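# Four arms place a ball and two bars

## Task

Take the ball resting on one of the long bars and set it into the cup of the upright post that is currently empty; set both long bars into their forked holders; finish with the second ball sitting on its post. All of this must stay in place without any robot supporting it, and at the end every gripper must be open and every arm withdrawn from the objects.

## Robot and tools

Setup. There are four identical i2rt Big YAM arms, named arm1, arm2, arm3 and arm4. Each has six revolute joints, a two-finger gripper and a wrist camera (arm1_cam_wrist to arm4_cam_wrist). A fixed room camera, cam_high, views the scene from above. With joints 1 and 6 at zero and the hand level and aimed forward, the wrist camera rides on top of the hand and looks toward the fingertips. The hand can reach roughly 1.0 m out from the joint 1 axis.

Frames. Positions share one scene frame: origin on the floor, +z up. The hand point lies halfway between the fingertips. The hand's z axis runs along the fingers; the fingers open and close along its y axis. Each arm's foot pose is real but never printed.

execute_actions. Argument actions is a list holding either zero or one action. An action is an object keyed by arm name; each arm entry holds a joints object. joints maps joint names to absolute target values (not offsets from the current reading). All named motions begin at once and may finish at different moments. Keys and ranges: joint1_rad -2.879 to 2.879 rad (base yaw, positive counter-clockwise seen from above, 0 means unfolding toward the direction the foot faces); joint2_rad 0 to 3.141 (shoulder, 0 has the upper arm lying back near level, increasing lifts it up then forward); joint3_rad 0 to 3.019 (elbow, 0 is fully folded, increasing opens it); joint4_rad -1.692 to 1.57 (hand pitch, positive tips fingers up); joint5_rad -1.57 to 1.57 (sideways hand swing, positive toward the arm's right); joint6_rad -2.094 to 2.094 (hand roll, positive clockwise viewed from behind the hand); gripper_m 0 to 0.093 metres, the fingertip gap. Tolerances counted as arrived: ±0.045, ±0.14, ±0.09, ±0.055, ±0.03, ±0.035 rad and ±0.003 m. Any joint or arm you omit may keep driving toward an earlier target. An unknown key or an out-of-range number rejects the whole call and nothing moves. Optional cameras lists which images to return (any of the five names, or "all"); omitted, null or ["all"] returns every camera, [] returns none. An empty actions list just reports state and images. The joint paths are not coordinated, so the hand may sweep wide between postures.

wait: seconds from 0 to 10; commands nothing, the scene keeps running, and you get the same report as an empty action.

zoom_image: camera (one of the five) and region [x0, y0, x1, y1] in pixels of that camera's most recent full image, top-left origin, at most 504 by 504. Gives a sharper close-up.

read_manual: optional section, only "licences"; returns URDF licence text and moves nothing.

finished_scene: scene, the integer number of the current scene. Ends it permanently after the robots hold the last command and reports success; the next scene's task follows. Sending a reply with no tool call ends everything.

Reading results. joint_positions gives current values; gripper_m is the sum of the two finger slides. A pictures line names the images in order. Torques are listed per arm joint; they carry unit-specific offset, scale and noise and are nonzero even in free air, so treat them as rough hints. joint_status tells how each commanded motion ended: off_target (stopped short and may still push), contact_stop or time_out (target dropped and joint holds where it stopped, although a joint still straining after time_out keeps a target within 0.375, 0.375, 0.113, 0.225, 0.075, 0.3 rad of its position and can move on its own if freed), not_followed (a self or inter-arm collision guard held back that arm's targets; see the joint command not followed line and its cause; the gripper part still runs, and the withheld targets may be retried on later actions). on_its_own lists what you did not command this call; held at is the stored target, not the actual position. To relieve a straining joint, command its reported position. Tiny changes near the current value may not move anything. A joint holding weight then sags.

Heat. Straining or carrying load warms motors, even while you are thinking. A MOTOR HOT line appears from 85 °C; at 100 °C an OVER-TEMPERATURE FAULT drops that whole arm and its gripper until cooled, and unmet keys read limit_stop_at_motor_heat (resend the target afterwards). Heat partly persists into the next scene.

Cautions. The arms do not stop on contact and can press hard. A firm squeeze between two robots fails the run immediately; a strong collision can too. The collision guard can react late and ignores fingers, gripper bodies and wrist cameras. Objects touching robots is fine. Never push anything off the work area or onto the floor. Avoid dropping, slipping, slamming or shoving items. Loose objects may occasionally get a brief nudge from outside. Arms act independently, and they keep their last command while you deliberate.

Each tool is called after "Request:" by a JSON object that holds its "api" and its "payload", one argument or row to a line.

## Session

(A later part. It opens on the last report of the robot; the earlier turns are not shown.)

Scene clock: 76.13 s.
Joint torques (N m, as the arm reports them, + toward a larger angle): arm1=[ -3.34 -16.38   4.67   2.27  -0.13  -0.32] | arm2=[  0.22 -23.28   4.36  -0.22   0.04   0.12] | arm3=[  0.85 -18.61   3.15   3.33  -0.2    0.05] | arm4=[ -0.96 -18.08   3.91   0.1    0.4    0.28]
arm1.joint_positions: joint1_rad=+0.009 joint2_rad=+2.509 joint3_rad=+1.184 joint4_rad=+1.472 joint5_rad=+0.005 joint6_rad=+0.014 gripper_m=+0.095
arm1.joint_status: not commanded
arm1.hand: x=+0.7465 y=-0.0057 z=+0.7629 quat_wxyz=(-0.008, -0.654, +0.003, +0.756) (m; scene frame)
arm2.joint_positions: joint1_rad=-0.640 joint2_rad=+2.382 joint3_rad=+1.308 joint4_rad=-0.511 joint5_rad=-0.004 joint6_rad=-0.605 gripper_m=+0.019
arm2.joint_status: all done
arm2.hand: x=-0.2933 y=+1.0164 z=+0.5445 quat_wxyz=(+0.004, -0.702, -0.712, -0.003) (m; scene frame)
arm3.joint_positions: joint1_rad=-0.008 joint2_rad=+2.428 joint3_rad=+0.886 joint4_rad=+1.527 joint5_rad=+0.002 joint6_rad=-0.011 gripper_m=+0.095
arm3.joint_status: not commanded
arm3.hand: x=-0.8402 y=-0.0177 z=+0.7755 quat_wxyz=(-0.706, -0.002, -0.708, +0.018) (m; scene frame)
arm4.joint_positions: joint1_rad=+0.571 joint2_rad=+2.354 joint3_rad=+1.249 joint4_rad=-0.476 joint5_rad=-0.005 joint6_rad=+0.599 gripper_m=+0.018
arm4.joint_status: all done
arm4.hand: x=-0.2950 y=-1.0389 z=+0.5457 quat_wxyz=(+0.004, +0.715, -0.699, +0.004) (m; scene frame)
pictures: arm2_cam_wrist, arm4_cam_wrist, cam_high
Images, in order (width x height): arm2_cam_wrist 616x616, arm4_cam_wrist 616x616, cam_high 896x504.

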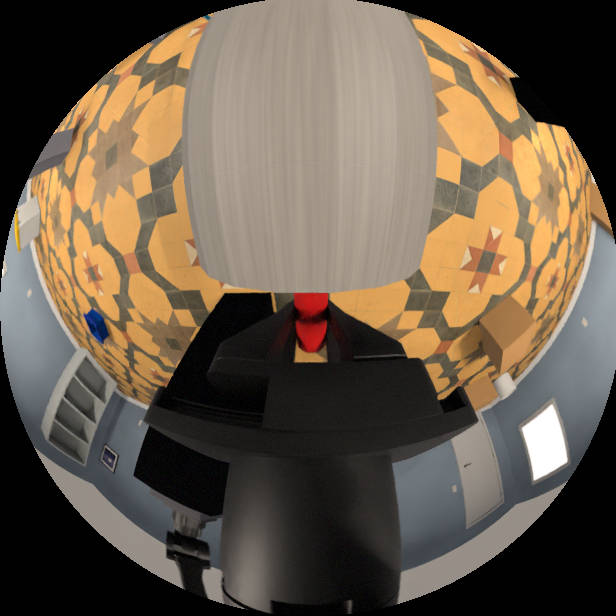

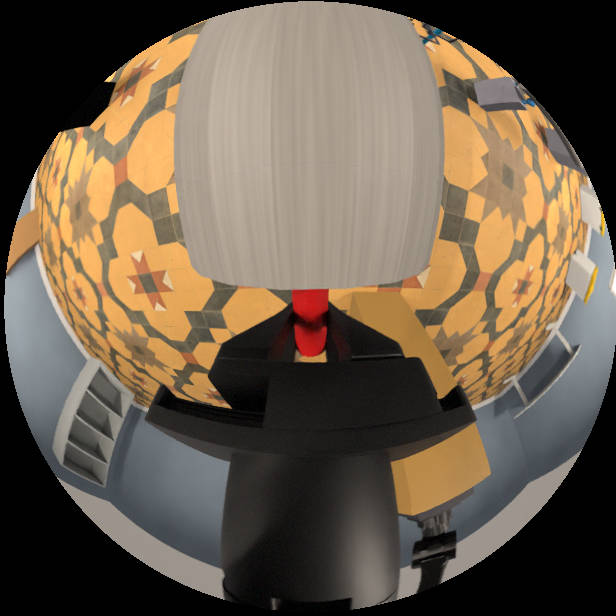

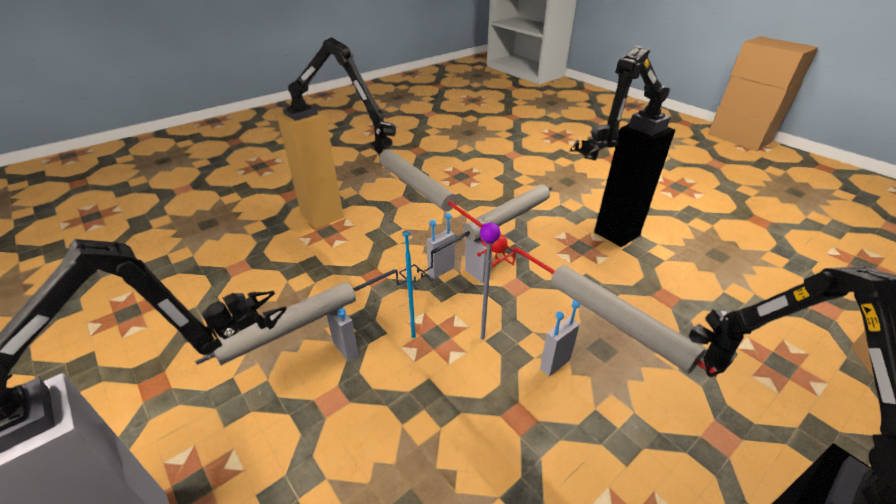

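Request:
{"api": "execute_actions", "payload": {
  "actions": [
    {"arm4":{"joints":{"joint2_rad":2.052,"joint3_rad":1.21,"joint4_rad":-0.721}},"arm2":{"joints":{"joint2_rad":2.084,"joint3_rad":1.27,"joint4_rad":-0.751}}}
  ],
  "cameras": []
}}

Request:
{"api": "execute_actions", "payload": {
  "actions": [
    {"arm4":{"joints":{"joint2_rad":1.816,"joint3_rad":1.3,"joint4_rad":-1.039}},"arm2":{"joints":{"joint2_rad":1.857,"joint3_rad":1.36,"joint4_rad":-1.058}}}
  ],
  "cameras": []
}}

Request:
{"api": "execute_actions", "payload": {
  "actions": [
    {"arm4":{"joints":{"joint1_rad":0.645,"joint6_rad":0.69,"joint2_rad":1.7,"joint3_rad":1.16,"joint4_rad":-1.025}},"arm2":{"joints":{"joint1_rad":-0.588,"joint6_rad":-0.54,"joint2_rad":1.955,"joint3_rad":1.54,"joint4_rad":-1.14}}}
  ],
  "cameras": []
}}

Request:
{"api": "execute_actions", "payload": {
  "actions": [
    {"arm4":{"joints":{"joint1_rad":0.726,"joint6_rad":0.774,"joint2_rad":1.587,"joint3_rad":1.04,"joint4_rad":-1.018}},"arm2":{"joints":{"joint1_rad":-0.542,"joint6_rad":-0.495,"joint2_rad":2.061,"joint3_rad":1.74,"joint4_rad":-1.236}}}
  ]
}}

Scene clock: 88.67 s.
Joint torques (N m, as the arm reports them, + toward a larger angle): arm1=[ -3.29 -16.38   4.67   2.27  -0.13  -0.33] | arm2=[  0.57 -20.64   6.7    0.04  -0.03   0.18] | arm3=[  0.62 -18.71   3.14   3.33  -0.2    0.05] | arm4=[ -1.46 -17.16   5.82   0.56   0.53   0.2 ]
arm1.joint_positions: joint1_rad=+0.009 joint2_rad=+2.509 joint3_rad=+1.184 joint4_rad=+1.472 joint5_rad=+0.005 joint6_rad=+0.014 gripper_m=+0.095
arm1.joint_status: not commanded
arm1.hand: x=+0.7465 y=-0.0057 z=+0.7629 quat_wxyz=(-0.008, -0.654, +0.003, +0.756) (m; scene frame)
arm2.joint_positions: joint1_rad=-0.647 joint2_rad=+2.092 joint3_rad=+1.261 joint4_rad=-0.747 joint5_rad=-0.002 joint6_rad=-0.610 gripper_m=+0.019
arm2.joint_status: all done
arm2.hand: x=-0.2967 y=+1.0159 z=+0.6809 quat_wxyz=(+0.004, -0.703, -0.712, +0.000) (m; scene frame)
arm3.joint_positions: joint1_rad=-0.008 joint2_rad=+2.428 joint3_rad=+0.886 joint4_rad=+1.527 joint5_rad=+0.002 joint6_rad=-0.011 gripper_m=+0.095
arm3.joint_status: not commanded
arm3.hand: x=-0.8402 y=-0.0177 z=+0.7755 quat_wxyz=(-0.706, -0.002, -0.708, +0.018) (m; scene frame)
arm4.joint_positions: joint1_rad=+0.576 joint2_rad=+2.069 joint3_rad=+1.205 joint4_rad=-0.723 joint5_rad=-0.006 joint6_rad=+0.605 gripper_m=+0.018
arm4.joint_status: all done
arm4.hand: x=-0.2977 y=-1.0397 z=+0.6767 quat_wxyz=(+0.005, +0.714, -0.700, +0.007) (m; scene frame)
pictures: none
No camera images: the call's "cameras" was empty. Leave "cameras" out to get every camera's image.

Scene clock: 89.90 s.
Joint torques (N m, as the arm reports them, + toward a larger angle): arm1=[ -3.3  -16.37   4.66   2.27  -0.14  -0.32] | arm2=[  0.55 -19.35  10.14  -0.66   0.19   0.18] | arm3=[  1.09 -18.77   3.14   3.31  -0.2    0.06] | arm4=[ -2.07 -16.    10.05  -0.35  -0.1    0.38]
arm1.joint_positions: joint1_rad=+0.009 joint2_rad=+2.509 joint3_rad=+1.184 joint4_rad=+1.472 joint5_rad=+0.005 joint6_rad=+0.014 gripper_m=+0.095
arm1.joint_status: not commanded
arm1.hand: x=+0.7465 y=-0.0057 z=+0.7629 quat_wxyz=(-0.008, -0.654, +0.003, +0.756) (m; scene frame)
arm2.joint_positions: joint1_rad=-0.645 joint2_rad=+1.865 joint3_rad=+1.328 joint4_rad=-1.039 joint5_rad=-0.009 joint6_rad=-0.612 gripper_m=+0.019
arm2.joint_status: all done
arm2.hand: x=-0.2928 y=+1.0161 z=+0.8157 quat_wxyz=(+0.000, -0.702, -0.712, +0.000) (m; scene frame)
arm3.joint_positions: joint1_rad=-0.008 joint2_rad=+2.428 joint3_rad=+0.886 joint4_rad=+1.527 joint5_rad=+0.002 joint6_rad=-0.011 gripper_m=+0.095
arm3.joint_status: not commanded
arm3.hand: x=-0.8402 y=-0.0177 z=+0.7755 quat_wxyz=(-0.706, -0.002, -0.708, +0.018) (m; scene frame)
arm4.joint_positions: joint1_rad=+0.567 joint2_rad=+1.832 joint3_rad=+1.258 joint4_rad=-1.022 joint5_rad=+0.004 joint6_rad=+0.594 gripper_m=+0.018
arm4.joint_status: all done
arm4.hand: x=-0.2881 y=-1.0419 z=+0.8073 quat_wxyz=(+0.001, +0.715, -0.699, +0.013) (m; scene frame)
pictures: none
No camera images: the call's "cameras" was empty. Leave "cameras" out to get every camera's image.

Scene clock: 90.80 s.
Joint torques (N m, as the arm reports them, + toward a larger angle): arm1=[ -3.3  -16.36   4.66   2.27  -0.13  -0.32] | arm2=[  0.9  -21.87  11.88  -1.02   0.21   0.14] | arm3=[  0.7  -18.64   3.12   3.25  -0.2    0.05] | arm4=[ -1.68 -15.18   7.26   0.01   0.2    0.22]
arm1.joint_positions: joint1_rad=+0.009 joint2_rad=+2.509 joint3_rad=+1.184 joint4_rad=+1.472 joint5_rad=+0.005 joint6_rad=+0.014 gripper_m=+0.095
arm1.joint_status: not commanded
arm1.hand: x=+0.7465 y=-0.0057 z=+0.7629 quat_wxyz=(-0.008, -0.654, +0.003, +0.756) (m; scene frame)
arm2.joint_positions: joint1_rad=-0.582 joint2_rad=+1.968 joint3_rad=+1.488 joint4_rad=-1.113 joint5_rad=-0.009 joint6_rad=-0.547 gripper_m=+0.019
arm2.joint_status: all done
arm2.hand: x=-0.2851 y=+0.9635 z=+0.8148 quat_wxyz=(+0.003, -0.702, -0.712, -0.008) (m; scene frame)
arm3.joint_positions: joint1_rad=-0.008 joint2_rad=+2.428 joint3_rad=+0.886 joint4_rad=+1.527 joint5_rad=+0.002 joint6_rad=-0.011 gripper_m=+0.095
arm3.joint_status: not commanded
arm3.hand: x=-0.8402 y=-0.0177 z=+0.7755 quat_wxyz=(-0.706, -0.002, -0.708, +0.018) (m; scene frame)
arm4.joint_positions: joint1_rad=+0.645 joint2_rad=+1.729 joint3_rad=+1.153 joint4_rad=-1.019 joint5_rad=-0.002 joint6_rad=+0.677 gripper_m=+0.018
arm4.joint_status: all done
arm4.hand: x=-0.2962 y=-1.0942 z=+0.8220 quat_wxyz=(+0.003, +0.713, -0.701, +0.012) (m; scene frame)
pictures: none
No camera images: the call's "cameras" was empty. Leave "cameras" out to get every camera's image.

Scene clock: 91.70 s.
Joint torques (N m, as the arm reports them, + toward a larger angle): arm1=[ -3.3  -16.38   4.67   2.27  -0.13  -0.33] | arm2=[  0.46 -23.88  12.71  -1.28   0.25   0.09] | arm3=[  0.96 -18.55   3.06   3.29  -0.19   0.06] | arm4=[ -1.74 -14.1    7.36   0.12   0.28   0.29]
arm1.joint_positions: joint1_rad=+0.009 joint2_rad=+2.509 joint3_rad=+1.184 joint4_rad=+1.472 joint5_rad=+0.005 joint6_rad=+0.014 gripper_m=+0.095
arm1.joint_status: not commanded
arm1.hand: x=+0.7465 y=-0.0057 z=+0.7629 quat_wxyz=(-0.008, -0.654, +0.003, +0.756) (m; scene frame)
arm2.joint_positions: joint1_rad=-0.533 joint2_rad=+2.069 joint3_rad=+1.682 joint4_rad=-1.204 joint5_rad=-0.010 joint6_rad=-0.499 gripper_m=+0.019
arm2.joint_status: all done
arm2.hand: x=-0.2828 y=+0.9085 z=+0.8242 quat_wxyz=(+0.002, -0.702, -0.712, -0.007) (m; scene frame)
arm3.joint_positions: joint1_rad=-0.008 joint2_rad=+2.428 joint3_rad=+0.886 joint4_rad=+1.527 joint5_rad=+0.002 joint6_rad=-0.011 gripper_m=+0.095
arm3.joint_status: not commanded
arm3.hand: x=-0.8402 y=-0.0177 z=+0.7755 quat_wxyz=(-0.706, -0.002, -0.708, +0.018) (m; scene frame)
arm4.joint_positions: joint1_rad=+0.724 joint2_rad=+1.614 joint3_rad=+1.035 joint4_rad=-1.012 joint5_rad=-0.003 joint6_rad=+0.756 gripper_m=+0.018
arm4.joint_status: all done
arm4.hand: x=-0.2941 y=-1.1493 z=+0.8332 quat_wxyz=(+0.003, +0.714, -0.700, +0.010) (m; scene frame)
pictures: arm1_cam_wrist, arm2_cam_wrist, arm3_cam_wrist, arm4_cam_wrist, cam_high
Images, in order (width x height): arm1_cam_wrist 616x616, arm2_cam_wrist 616x616, arm3_cam_wrist 616x616, arm4_cam_wrist 616x616, cam_high 896x504.

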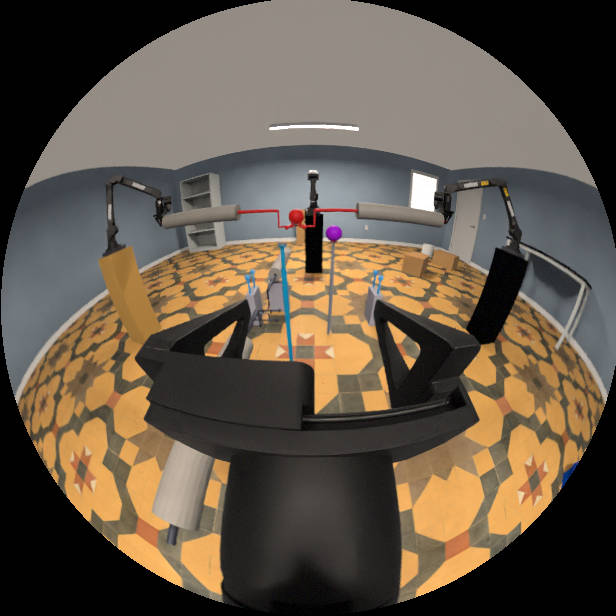

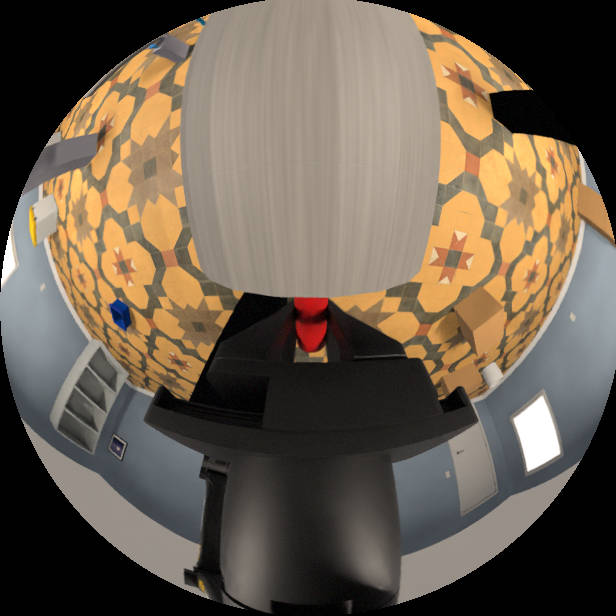

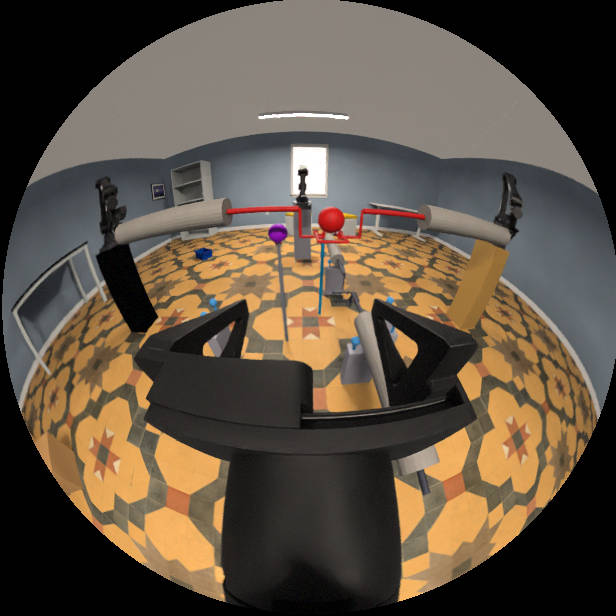

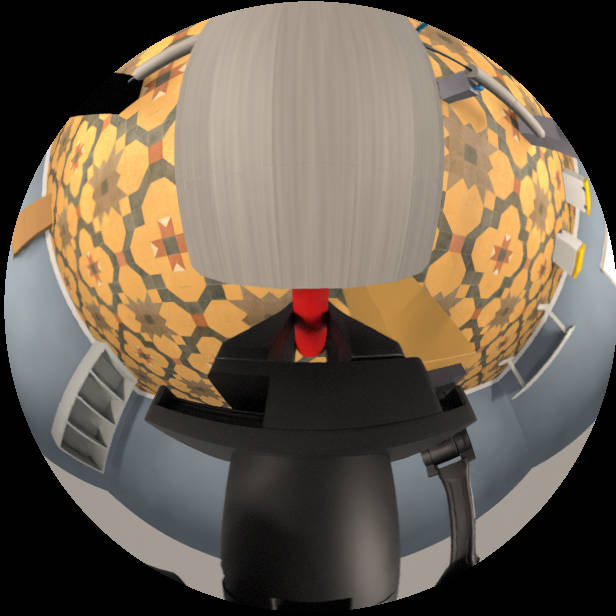

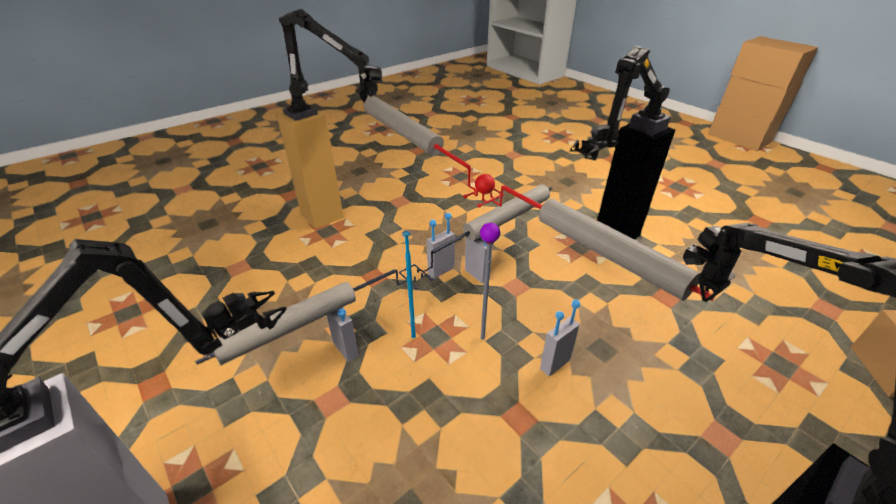

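Request:
{"api": "execute_actions", "payload": {
  "actions": [
    {"arm4":{"joints":{"joint1_rad":0.413,"joint6_rad":0.461,"joint2_rad":1.375,"joint3_rad":0.81,"joint4_rad":-0.996}},"arm2":{"joints":{"joint1_rad":-0.315,"joint6_rad":-0.268,"joint2_rad":1.924,"joint3_rad":1.53,"joint4_rad":-1.153}},"arm1":{"joints":{"joint1_rad":0.6,"joint2_rad":2.5,"joint3_rad":1.9,"joint4_rad":0.7,"joint5_rad":1.2}}}
  ],
  "cameras": ["cam_high"]
}}

Request:
{"api": "execute_actions", "payload": {
  "actions": [
    {"arm4":{"joints":{"joint1_rad":-0.048,"joint6_rad":0,"joint2_rad":1.279,"joint3_rad":0.72,"joint4_rad":-1.004}},"arm2":{"joints":{"joint1_rad":-0.047,"joint6_rad":0,"joint2_rad":1.877,"joint3_rad":1.455,"joint4_rad":-1.128}}}
  ],
  "cameras": []
}}

Request:
{"api": "execute_actions", "payload": {
  "actions": [
    {"arm4":{"joints":{"joint1_rad":-0.426,"joint6_rad":-0.378,"joint2_rad":1.343,"joint3_rad":0.785,"joint4_rad":-0.998}},"arm2":{"joints":{"joint1_rad":0.169,"joint6_rad":0.216,"joint2_rad":1.909,"joint3_rad":1.51,"joint4_rad":-1.144}}}
  ],
  "cameras": ["cam_high","arm1_cam_wrist","arm3_cam_wrist"]
}}

Scene clock: 106.53 s.
Joint torques (N m, as the arm reports them, + toward a larger angle): arm1=[ -1.91 -21.35  11.28   0.6    0.23  -0.3 ] | arm2=[  0.16 -24.02   9.33  -0.25   0.24   0.09] | arm3=[  0.69 -18.57   3.13   3.26  -0.18   0.06] | arm4=[ -1.73 -10.38   8.45   0.2   -0.04   0.23]
arm1.joint_positions: joint1_rad=+0.593 joint2_rad=+2.509 joint3_rad=+1.855 joint4_rad=+0.715 joint5_rad=+1.196 joint6_rad=+0.012 gripper_m=+0.095
arm1.joint_status: all done
arm1.hand: x=+0.6910 y=-0.3188 z=+0.8737 quat_wxyz=(+0.189, -0.661, +0.230, +0.689) (m; scene frame)
arm2.joint_positions: joint1_rad=-0.303 joint2_rad=+1.962 joint3_rad=+1.513 joint4_rad=-1.144 joint5_rad=-0.010 joint6_rad=-0.270 gripper_m=+0.019
arm2.joint_status: all done
arm2.hand: x=-0.1408 y=+0.9002 z=+0.8252 quat_wxyz=(+0.006, -0.701, -0.713, -0.008) (m; scene frame)
arm3.joint_positions: joint1_rad=-0.008 joint2_rad=+2.428 joint3_rad=+0.886 joint4_rad=+1.527 joint5_rad=+0.002 joint6_rad=-0.011 gripper_m=+0.095
arm3.joint_status: not commanded
arm3.hand: x=-0.8402 y=-0.0177 z=+0.7755 quat_wxyz=(-0.706, -0.002, -0.708, +0.018) (m; scene frame)
arm4.joint_positions: joint1_rad=+0.413 joint2_rad=+1.393 joint3_rad=+0.789 joint4_rad=-0.997 joint5_rad=+0.002 joint6_rad=+0.443 gripper_m=+0.018
arm4.joint_status: all done
arm4.hand: x=-0.1461 y=-1.1556 z=+0.8346 quat_wxyz=(+0.005, +0.714, -0.700, +0.014) (m; scene frame)
pictures: cam_high
Images, in order (width x height): cam_high 896x504.

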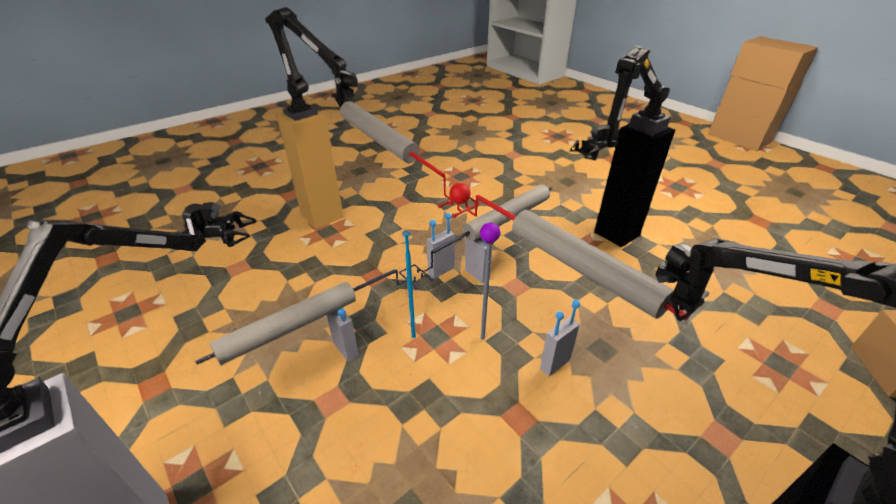

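Scene clock: 107.77 s.
Joint torques (N m, as the arm reports them, + toward a larger angle): arm1=[ -2.23 -21.22  11.24   0.61   0.23  -0.3 ] | arm2=[ -0.01 -23.91   8.93  -0.46   0.08   0.08] | arm3=[  0.83 -18.92   3.13   3.27  -0.19   0.09] | arm4=[-1.62 -8.98  7.6   0.24  0.06  0.29]
arm1.joint_positions: joint1_rad=+0.593 joint2_rad=+2.509 joint3_rad=+1.855 joint4_rad=+0.715 joint5_rad=+1.196 joint6_rad=+0.012 gripper_m=+0.095
arm1.joint_status: not commanded
arm1.hand: x=+0.6910 y=-0.3188 z=+0.8737 quat_wxyz=(+0.189, -0.661, +0.230, +0.689) (m; scene frame)
arm2.joint_positions: joint1_rad=-0.034 joint2_rad=+1.921 joint3_rad=+1.442 joint4_rad=-1.114 joint5_rad=-0.004 joint6_rad=+0.000 gripper_m=+0.019
arm2.joint_status: all done
arm2.hand: x=+0.0093 y=+0.9007 z=+0.8214 quat_wxyz=(+0.011, -0.701, -0.713, -0.005) (m; scene frame)
arm3.joint_positions: joint1_rad=-0.008 joint2_rad=+2.428 joint3_rad=+0.886 joint4_rad=+1.527 joint5_rad=+0.002 joint6_rad=-0.011 gripper_m=+0.095
arm3.joint_status: not commanded
arm3.hand: x=-0.8402 y=-0.0177 z=+0.7755 quat_wxyz=(-0.706, -0.002, -0.708, +0.018) (m; scene frame)
arm4.joint_positions: joint1_rad=-0.043 joint2_rad=+1.300 joint3_rad=+0.709 joint4_rad=-1.000 joint5_rad=+0.001 joint6_rad=-0.012 gripper_m=+0.018
arm4.joint_status: all done
arm4.hand: x=-0.0014 y=-1.1517 z=+0.8367 quat_wxyz=(+0.007, +0.714, -0.700, +0.007) (m; scene frame)
pictures: none
No camera images: the call's "cameras" was empty. Leave "cameras" out to get every camera's image.

Scene clock: 108.93 s.
Joint torques (N m, as the arm reports them, + toward a larger angle): arm1=[ -2.18 -21.45  11.25   0.61   0.23  -0.3 ] | arm2=[  0.66 -21.65  10.42  -0.86   0.02   0.15] | arm3=[  1.   -18.6    3.15   3.31  -0.19   0.06] | arm4=[-2.34 -8.77  8.77 -0.31  0.17  0.13]
arm1.joint_positions: joint1_rad=+0.593 joint2_rad=+2.509 joint3_rad=+1.855 joint4_rad=+0.715 joint5_rad=+1.196 joint6_rad=+0.012 gripper_m=+0.095
arm1.joint_status: not commanded
arm1.hand: x=+0.6910 y=-0.3188 z=+0.8737 quat_wxyz=(+0.189, -0.661, +0.230, +0.689) (m; scene frame)
arm2.joint_positions: joint1_rad=+0.175 joint2_rad=+1.921 joint3_rad=+1.479 joint4_rad=-1.119 joint5_rad=-0.002 joint6_rad=+0.208 gripper_m=+0.019
arm2.joint_status: all done
arm2.hand: x=+0.1254 y=+0.9009 z=+0.8326 quat_wxyz=(+0.000, -0.702, -0.713, +0.006) (m; scene frame)
arm3.joint_positions: joint1_rad=-0.008 joint2_rad=+2.428 joint3_rad=+0.886 joint4_rad=+1.527 joint5_rad=+0.002 joint6_rad=-0.011 gripper_m=+0.095
arm3.joint_status: not commanded
arm3.hand: x=-0.8402 y=-0.0177 z=+0.7755 quat_wxyz=(-0.706, -0.002, -0.708, +0.018) (m; scene frame)
arm4.joint_positions: joint1_rad=-0.415 joint2_rad=+1.352 joint3_rad=+0.755 joint4_rad=-0.984 joint5_rad=-0.003 joint6_rad=-0.385 gripper_m=+0.018
arm4.joint_status: all done
arm4.hand: x=+0.1140 y=-1.1514 z=+0.8361 quat_wxyz=(+0.006, +0.714, -0.700, +0.000) (m; scene frame)
pictures: arm1_cam_wrist, arm3_cam_wrist, cam_high
Images, in order (width x height): arm1_cam_wrist 616x616, arm3_cam_wrist 616x616, cam_high 896x504.

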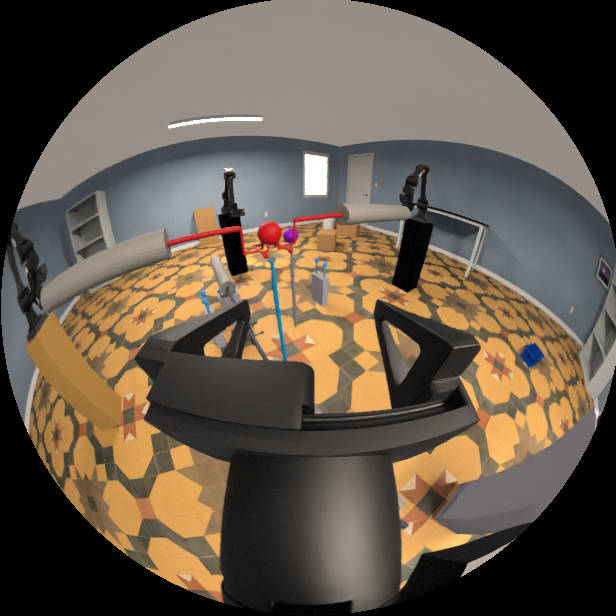

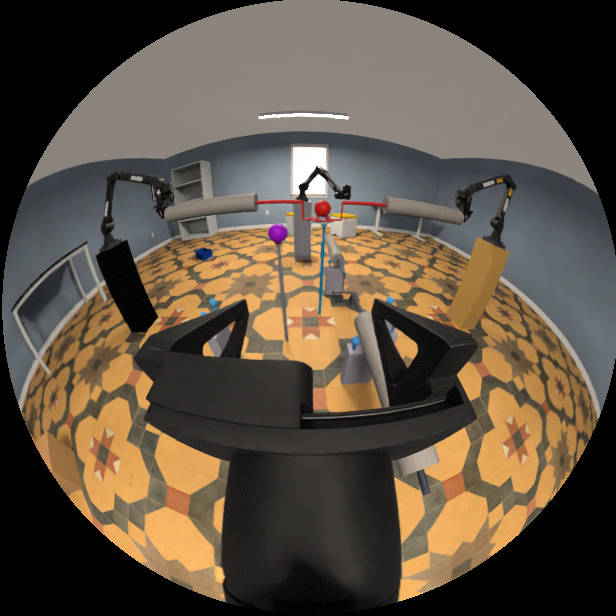

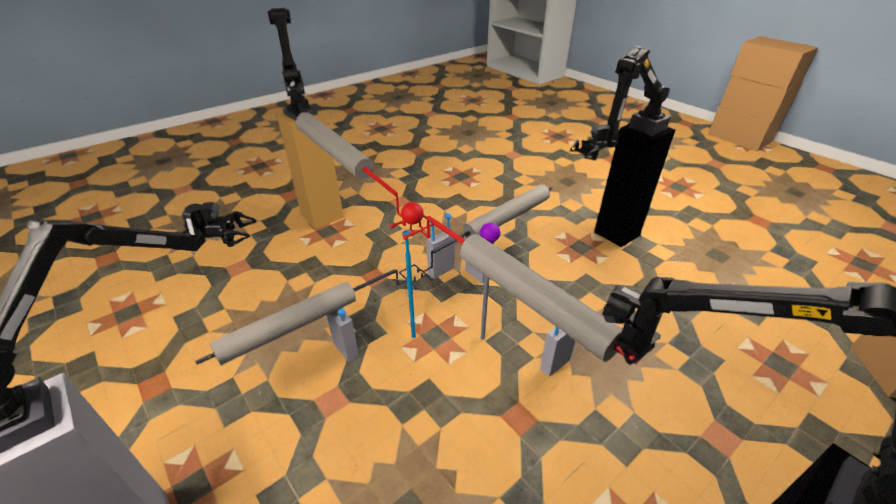

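Request:
{"api": "execute_actions", "payload": {
  "actions": [
    {"arm4":{"joints":{"joint1_rad":-0.51,"joint6_rad":-0.455,"joint2_rad":1.416,"joint3_rad":0.72,"joint4_rad":-0.867}},"arm2":{"joints":{"joint1_rad":0.2,"joint6_rad":0.248,"joint2_rad":1.99,"joint3_rad":1.53,"joint4_rad":-1.08}}}
  ],
  "cameras": ["cam_high","arm1_cam_wrist","arm3_cam_wrist"]
}}

Request:
{"api": "zoom_image", "payload": {
  "camera": "cam_high",
  "region": [360, 180, 460, 280]
}}

Request:
{"api": "zoom_image", "payload": {
  "camera": "arm1_cam_wrist",
  "region": [220, 200, 320, 300]
}}

Request:
{"api": "zoom_image", "payload": {
  "camera": "arm3_cam_wrist",
  "region": [285, 185, 365, 265]
}}

Scene clock: 117.57 s.
Joint torques (N m, as the arm reports them, + toward a larger angle): arm1=[ -2.19 -21.43  11.24   0.61   0.23  -0.3 ] | arm2=[  2.29 -22.75  11.12  -0.84   0.02   0.43] | arm3=[  0.83 -18.65   3.17   3.23  -0.2    0.04] | arm4=[ -2.85 -10.73   5.81   0.4    0.13   0.3 ]
arm1.joint_positions: joint1_rad=+0.593 joint2_rad=+2.509 joint3_rad=+1.855 joint4_rad=+0.715 joint5_rad=+1.196 joint6_rad=+0.012 gripper_m=+0.095
arm1.joint_status: not commanded
arm1.hand: x=+0.6910 y=-0.3188 z=+0.8737 quat_wxyz=(+0.189, -0.661, +0.230, +0.689) (m; scene frame)
arm2.joint_positions: joint1_rad=+0.190 joint2_rad=+2.008 joint3_rad=+1.486 joint4_rad=-1.057 joint5_rad=-0.002 joint6_rad=+0.215 gripper_m=+0.019
arm2.joint_status: all done
arm2.hand: x=+0.1354 y=+0.8936 z=+0.7872 quat_wxyz=(+0.008, -0.699, -0.716, +0.001) (m; scene frame)
arm3.joint_positions: joint1_rad=-0.008 joint2_rad=+2.428 joint3_rad=+0.886 joint4_rad=+1.527 joint5_rad=+0.002 joint6_rad=-0.011 gripper_m=+0.095
arm3.joint_status: not commanded
arm3.hand: x=-0.8402 y=-0.0177 z=+0.7755 quat_wxyz=(-0.706, -0.002, -0.708, +0.018) (m; scene frame)
arm4.joint_positions: joint1_rad=-0.500 joint2_rad=+1.435 joint3_rad=+0.724 joint4_rad=-0.871 joint5_rad=-0.002 joint6_rad=-0.476 gripper_m=+0.018
arm4.joint_status: all done
arm4.hand: x=+0.1411 y=-1.1578 z=+0.8014 quat_wxyz=(+0.006, +0.717, -0.697, +0.001) (m; scene frame)
pictures: arm1_cam_wrist, arm3_cam_wrist, cam_high
Images, in order (width x height): arm1_cam_wrist 616x616, arm3_cam_wrist 616x616, cam_high 896x504.

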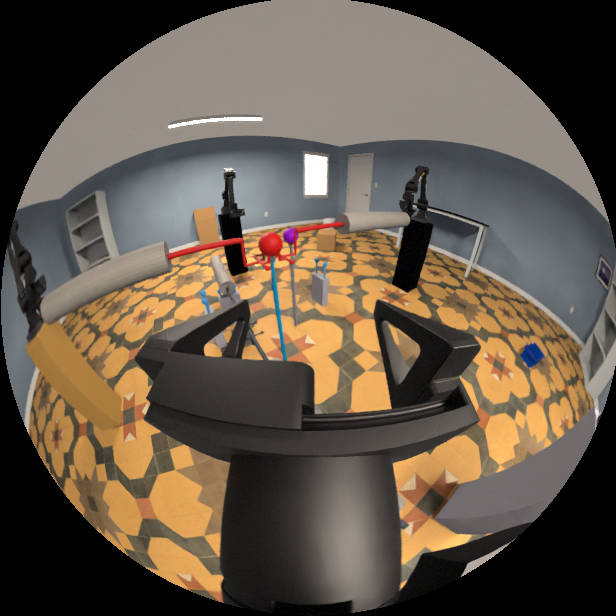

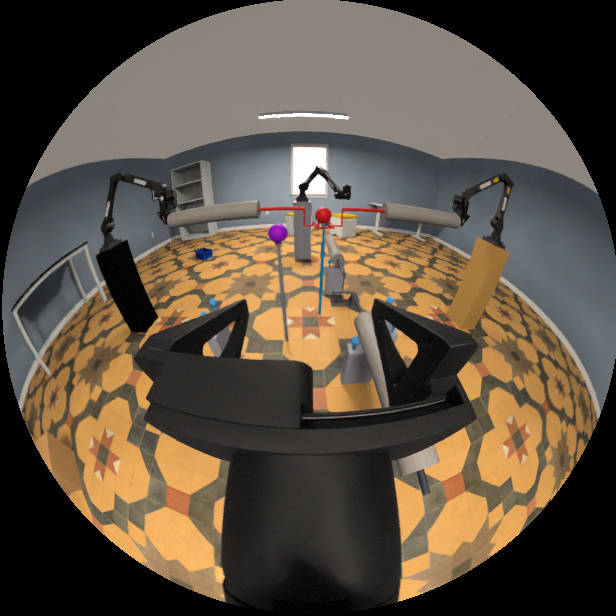

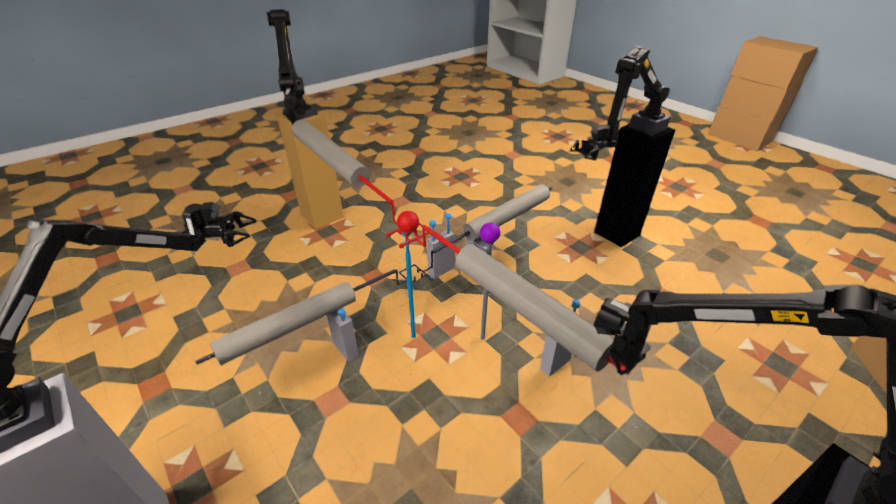

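Region (360, 180, 460, 280) of cam_high's 896x504 image, scaled by 5.040, with more detail than that image has.

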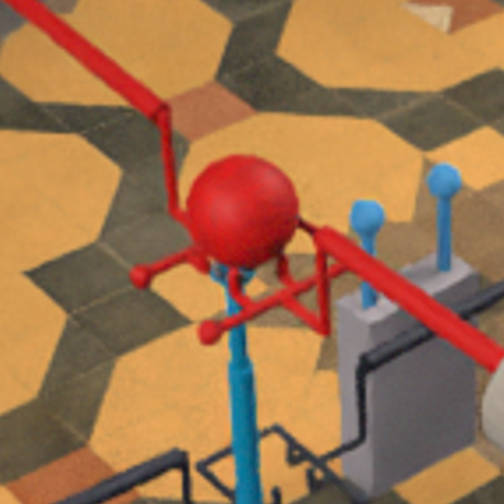

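Region (220, 200, 320, 300) of arm1_cam_wrist's 616x616 image, scaled by 5.040, with more detail than that image has.

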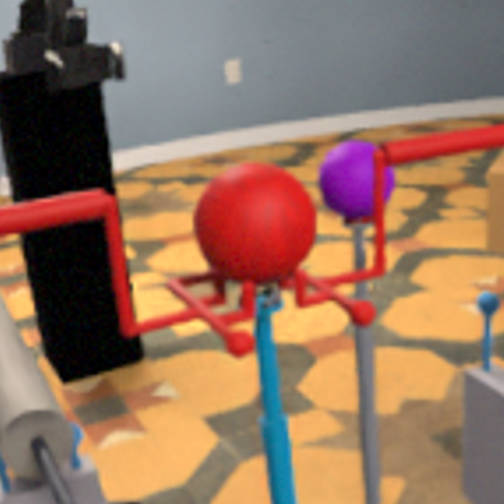

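Region (285, 185, 365, 265) of arm3_cam_wrist's 616x616 image, scaled by 6.300, with more detail than that image has.

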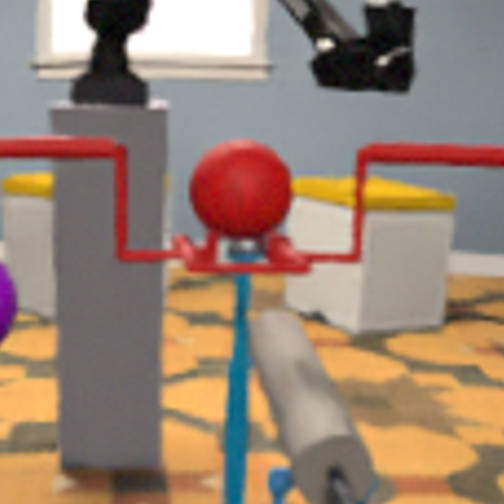

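Request:
{"api": "execute_actions", "payload": {
  "actions": [
    {"arm4":{"joints":{"joint1_rad":-0.54,"joint6_rad":-0.485}},"arm2":{"joints":{"joint1_rad":0.23,"joint6_rad":0.27,"joint3_rad":1.55}}}
  ],
  "cameras": ["cam_high","arm3_cam_wrist"]
}}

Request:
{"api": "zoom_image", "payload": {
  "camera": "cam_high",
  "region": [360, 180, 460, 280]
}}

Request:
{"api": "zoom_image", "payload": {
  "camera": "arm3_cam_wrist",
  "region": [285, 185, 365, 265]
}}

Scene clock: 126.43 s.
Joint torques (N m, as the arm reports them, + toward a larger angle): arm1=[ -2.16 -21.47  11.25   0.61   0.23  -0.3 ] | arm2=[  2.44 -23.04  11.48  -0.74  -0.04   0.31] | arm3=[  0.69 -18.84   3.12   3.3   -0.19   0.06] | arm4=[ -2.78 -10.08   6.05   0.53   0.16   0.23]
arm1.joint_positions: joint1_rad=+0.593 joint2_rad=+2.509 joint3_rad=+1.855 joint4_rad=+0.715 joint5_rad=+1.196 joint6_rad=+0.012 gripper_m=+0.095
arm1.joint_status: not commanded
arm1.hand: x=+0.6910 y=-0.3188 z=+0.8737 quat_wxyz=(+0.189, -0.661, +0.230, +0.689) (m; scene frame)
arm2.joint_positions: joint1_rad=+0.219 joint2_rad=+2.008 joint3_rad=+1.503 joint4_rad=-1.057 joint5_rad=+0.000 joint6_rad=+0.247 gripper_m=+0.019
arm2.joint_status: all done
arm2.hand: x=+0.1533 y=+0.8907 z=+0.7926 quat_wxyz=(+0.001, -0.700, -0.714, +0.006) (m; scene frame)
arm3.joint_positions: joint1_rad=-0.008 joint2_rad=+2.428 joint3_rad=+0.886 joint4_rad=+1.527 joint5_rad=+0.002 joint6_rad=-0.011 gripper_m=+0.095
arm3.joint_status: not commanded
arm3.hand: x=-0.8402 y=-0.0177 z=+0.7755 quat_wxyz=(-0.706, -0.002, -0.708, +0.018) (m; scene frame)
arm4.joint_positions: joint1_rad=-0.525 joint2_rad=+1.435 joint3_rad=+0.724 joint4_rad=-0.867 joint5_rad=-0.003 joint6_rad=-0.498 gripper_m=+0.018
arm4.joint_status: all done
arm4.hand: x=+0.1489 y=-1.1606 z=+0.8014 quat_wxyz=(+0.005, +0.715, -0.699, +0.000) (m; scene frame)
pictures: arm3_cam_wrist, cam_high
Images, in order (width x height): arm3_cam_wrist 616x616, cam_high 896x504.

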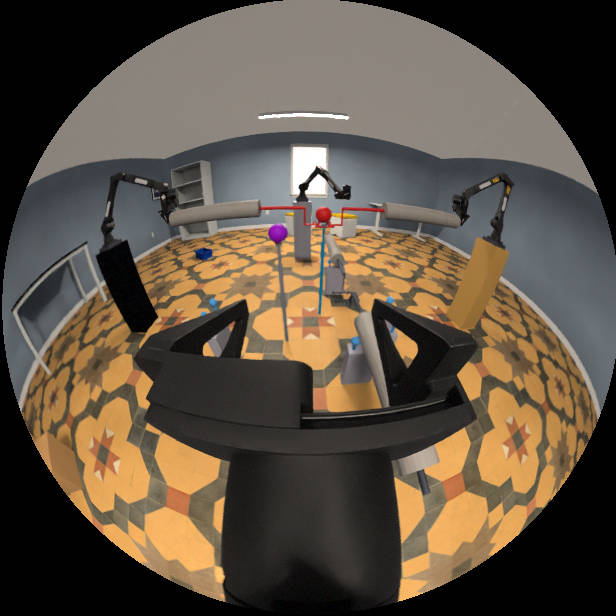

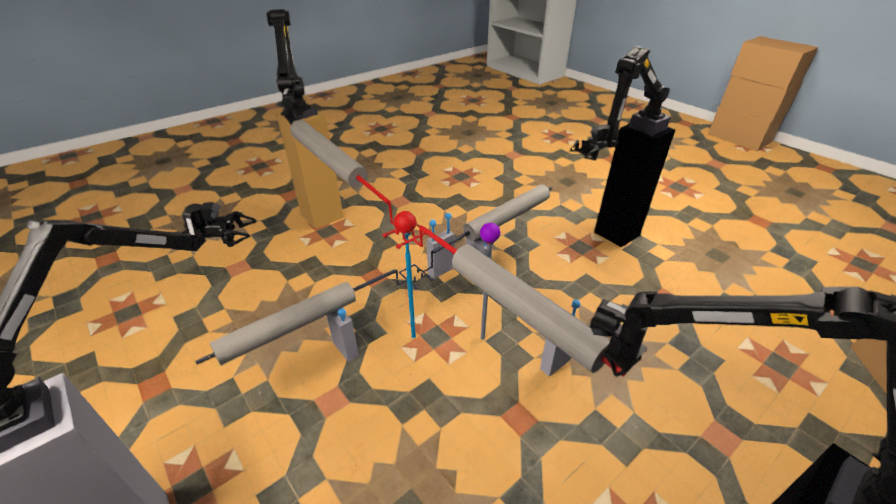

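Region (360, 180, 460, 280) of cam_high's 896x504 image, scaled by 5.040, with more detail than that image has.

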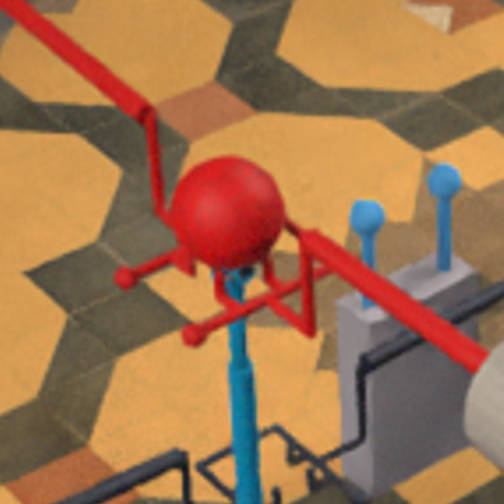

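Region (285, 185, 365, 265) of arm3_cam_wrist's 616x616 image, scaled by 6.300, with more detail than that image has.

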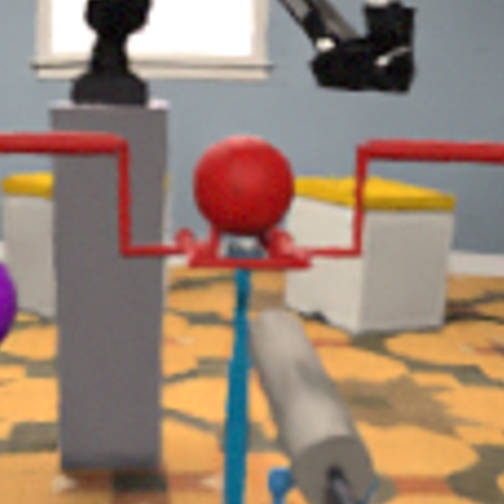

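Request:
{"api": "execute_actions", "payload": {
  "actions": [
    {"arm4":{"joints":{"joint2_rad":1.493,"joint3_rad":0.69,"joint4_rad":-0.77}},"arm2":{"joints":{"joint2_rad":2.046,"joint3_rad":1.53,"joint4_rad":-1.02}}}
  ],
  "cameras": []
}}

Request:
{"api": "execute_actions", "payload": {
  "actions": [
    {"arm4":{"joints":{"joint2_rad":1.558,"joint3_rad":0.666,"joint4_rad":-0.68}},"arm2":{"joints":{"joint2_rad":2.09,"joint3_rad":1.5,"joint4_rad":-0.97}}}
  ],
  "cameras": ["cam_high","arm3_cam_wrist"]
}}

Request:
{"api": "zoom_image", "payload": {
  "camera": "arm3_cam_wrist",
  "region": [255, 185, 365, 265]
}}

Scene clock: 135.30 s.
Joint torques (N m, as the arm reports them, + toward a larger angle): arm1=[ -2.17 -21.45  11.25   0.61   0.23  -0.3 ] | arm2=[  2.17 -23.06   9.64   0.12  -0.04   0.32] | arm3=[  0.82 -18.76   3.07   3.29  -0.2    0.07] | arm4=[ -2.82 -10.22   5.6    0.64   0.15   0.24]
arm1.joint_positions: joint1_rad=+0.593 joint2_rad=+2.509 joint3_rad=+1.855 joint4_rad=+0.715 joint5_rad=+1.196 joint6_rad=+0.012 gripper_m=+0.095
arm1.joint_status: not commanded
arm1.hand: x=+0.6910 y=-0.3188 z=+0.8737 quat_wxyz=(+0.189, -0.661, +0.230, +0.689) (m; scene frame)
arm2.joint_positions: joint1_rad=+0.219 joint2_rad=+2.059 joint3_rad=+1.503 joint4_rad=-1.019 joint5_rad=+0.000 joint6_rad=+0.248 gripper_m=+0.019
arm2.joint_status: all done
arm2.hand: x=+0.1537 y=+0.8880 z=+0.7638 quat_wxyz=(+0.006, -0.700, -0.714, +0.003) (m; scene frame)
arm3.joint_positions: joint1_rad=-0.008 joint2_rad=+2.428 joint3_rad=+0.886 joint4_rad=+1.527 joint5_rad=+0.002 joint6_rad=-0.011 gripper_m=+0.095
arm3.joint_status: not commanded
arm3.hand: x=-0.8402 y=-0.0177 z=+0.7755 quat_wxyz=(-0.706, -0.002, -0.708, +0.018) (m; scene frame)
arm4.joint_positions: joint1_rad=-0.527 joint2_rad=+1.508 joint3_rad=+0.693 joint4_rad=-0.775 joint5_rad=-0.003 joint6_rad=-0.500 gripper_m=+0.018
arm4.joint_status: all done
arm4.hand: x=+0.1484 y=-1.1629 z=+0.7706 quat_wxyz=(+0.010, +0.715, -0.699, +0.001) (m; scene frame)
pictures: none
No camera images: the call's "cameras" was empty. Leave "cameras" out to get every camera's image.

Scene clock: 136.07 s.
Joint torques (N m, as the arm reports them, + toward a larger angle): arm1=[ -2.17 -21.48  11.25   0.6    0.23  -0.3 ] | arm2=[  2.21 -23.16   7.89   0.25  -0.04   0.31] | arm3=[  0.86 -18.7    3.14   3.23  -0.19   0.05] | arm4=[ -1.95 -10.07   5.22   0.73   0.14   0.24]
arm1.joint_positions: joint1_rad=+0.593 joint2_rad=+2.509 joint3_rad=+1.855 joint4_rad=+0.715 joint5_rad=+1.196 joint6_rad=+0.012 gripper_m=+0.095
arm1.joint_status: not commanded
arm1.hand: x=+0.6910 y=-0.3188 z=+0.8737 quat_wxyz=(+0.189, -0.661, +0.230, +0.689) (m; scene frame)
arm2.joint_positions: joint1_rad=+0.219 joint2_rad=+2.099 joint3_rad=+1.494 joint4_rad=-0.970 joint5_rad=+0.000 joint6_rad=+0.249 gripper_m=+0.019
arm2.joint_status: all done
arm2.hand: x=+0.1538 y=+0.8866 z=+0.7384 quat_wxyz=(+0.007, -0.700, -0.714, +0.003) (m; scene frame)
arm3.joint_positions: joint1_rad=-0.008 joint2_rad=+2.428 joint3_rad=+0.886 joint4_rad=+1.527 joint5_rad=+0.002 joint6_rad=-0.011 gripper_m=+0.095
arm3.joint_status: not commanded
arm3.hand: x=-0.8402 y=-0.0177 z=+0.7755 quat_wxyz=(-0.706, -0.002, -0.708, +0.018) (m; scene frame)
arm4.joint_positions: joint1_rad=-0.528 joint2_rad=+1.570 joint3_rad=+0.668 joint4_rad=-0.686 joint5_rad=-0.003 joint6_rad=-0.501 gripper_m=+0.018
arm4.joint_status: all done
arm4.hand: x=+0.1482 y=-1.1640 z=+0.7454 quat_wxyz=(+0.009, +0.715, -0.699, +0.001) (m; scene frame)
pictures: arm3_cam_wrist, cam_high
Images, in order (width x height): arm3_cam_wrist 616x616, cam_high 896x504.

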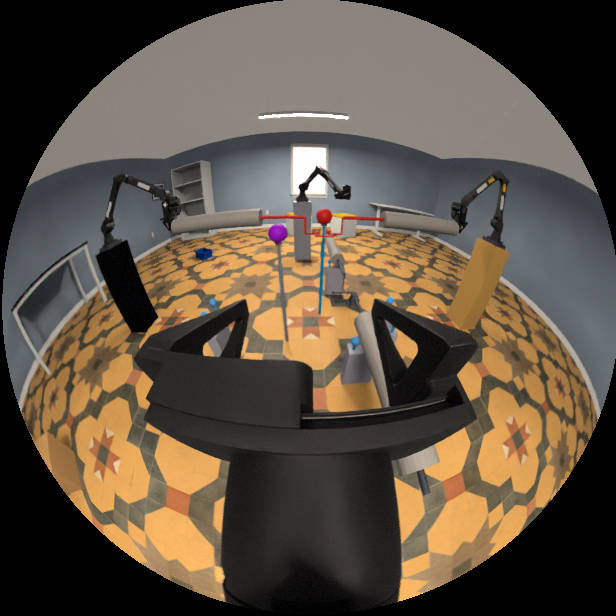

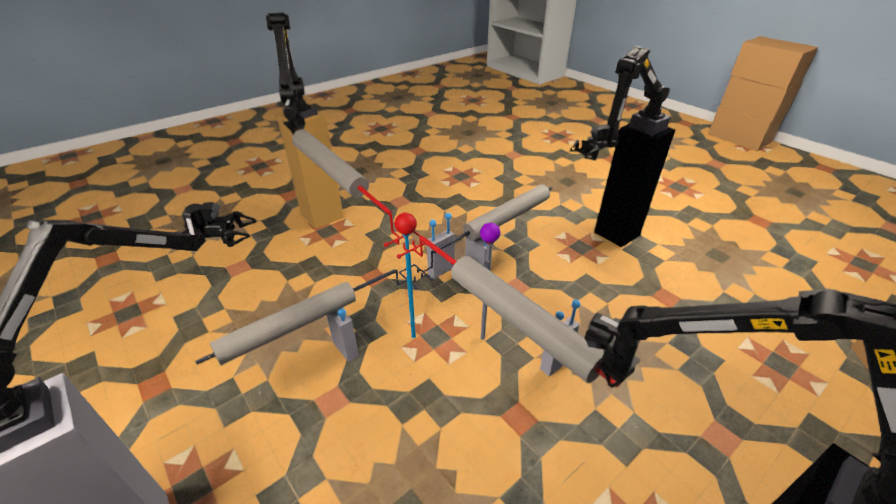

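Region (255, 185, 365, 265) of arm3_cam_wrist's 616x616 image, scaled by 4.582, with more detail than that image has; it fills the top 367 rows of this view, and the rest is white.

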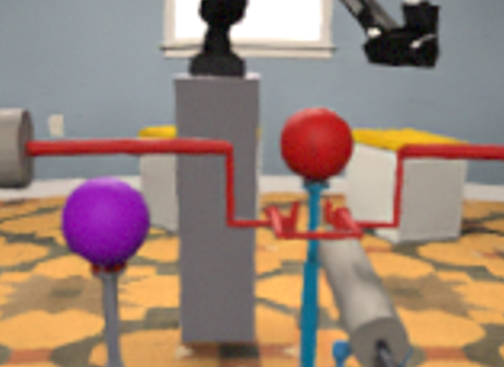

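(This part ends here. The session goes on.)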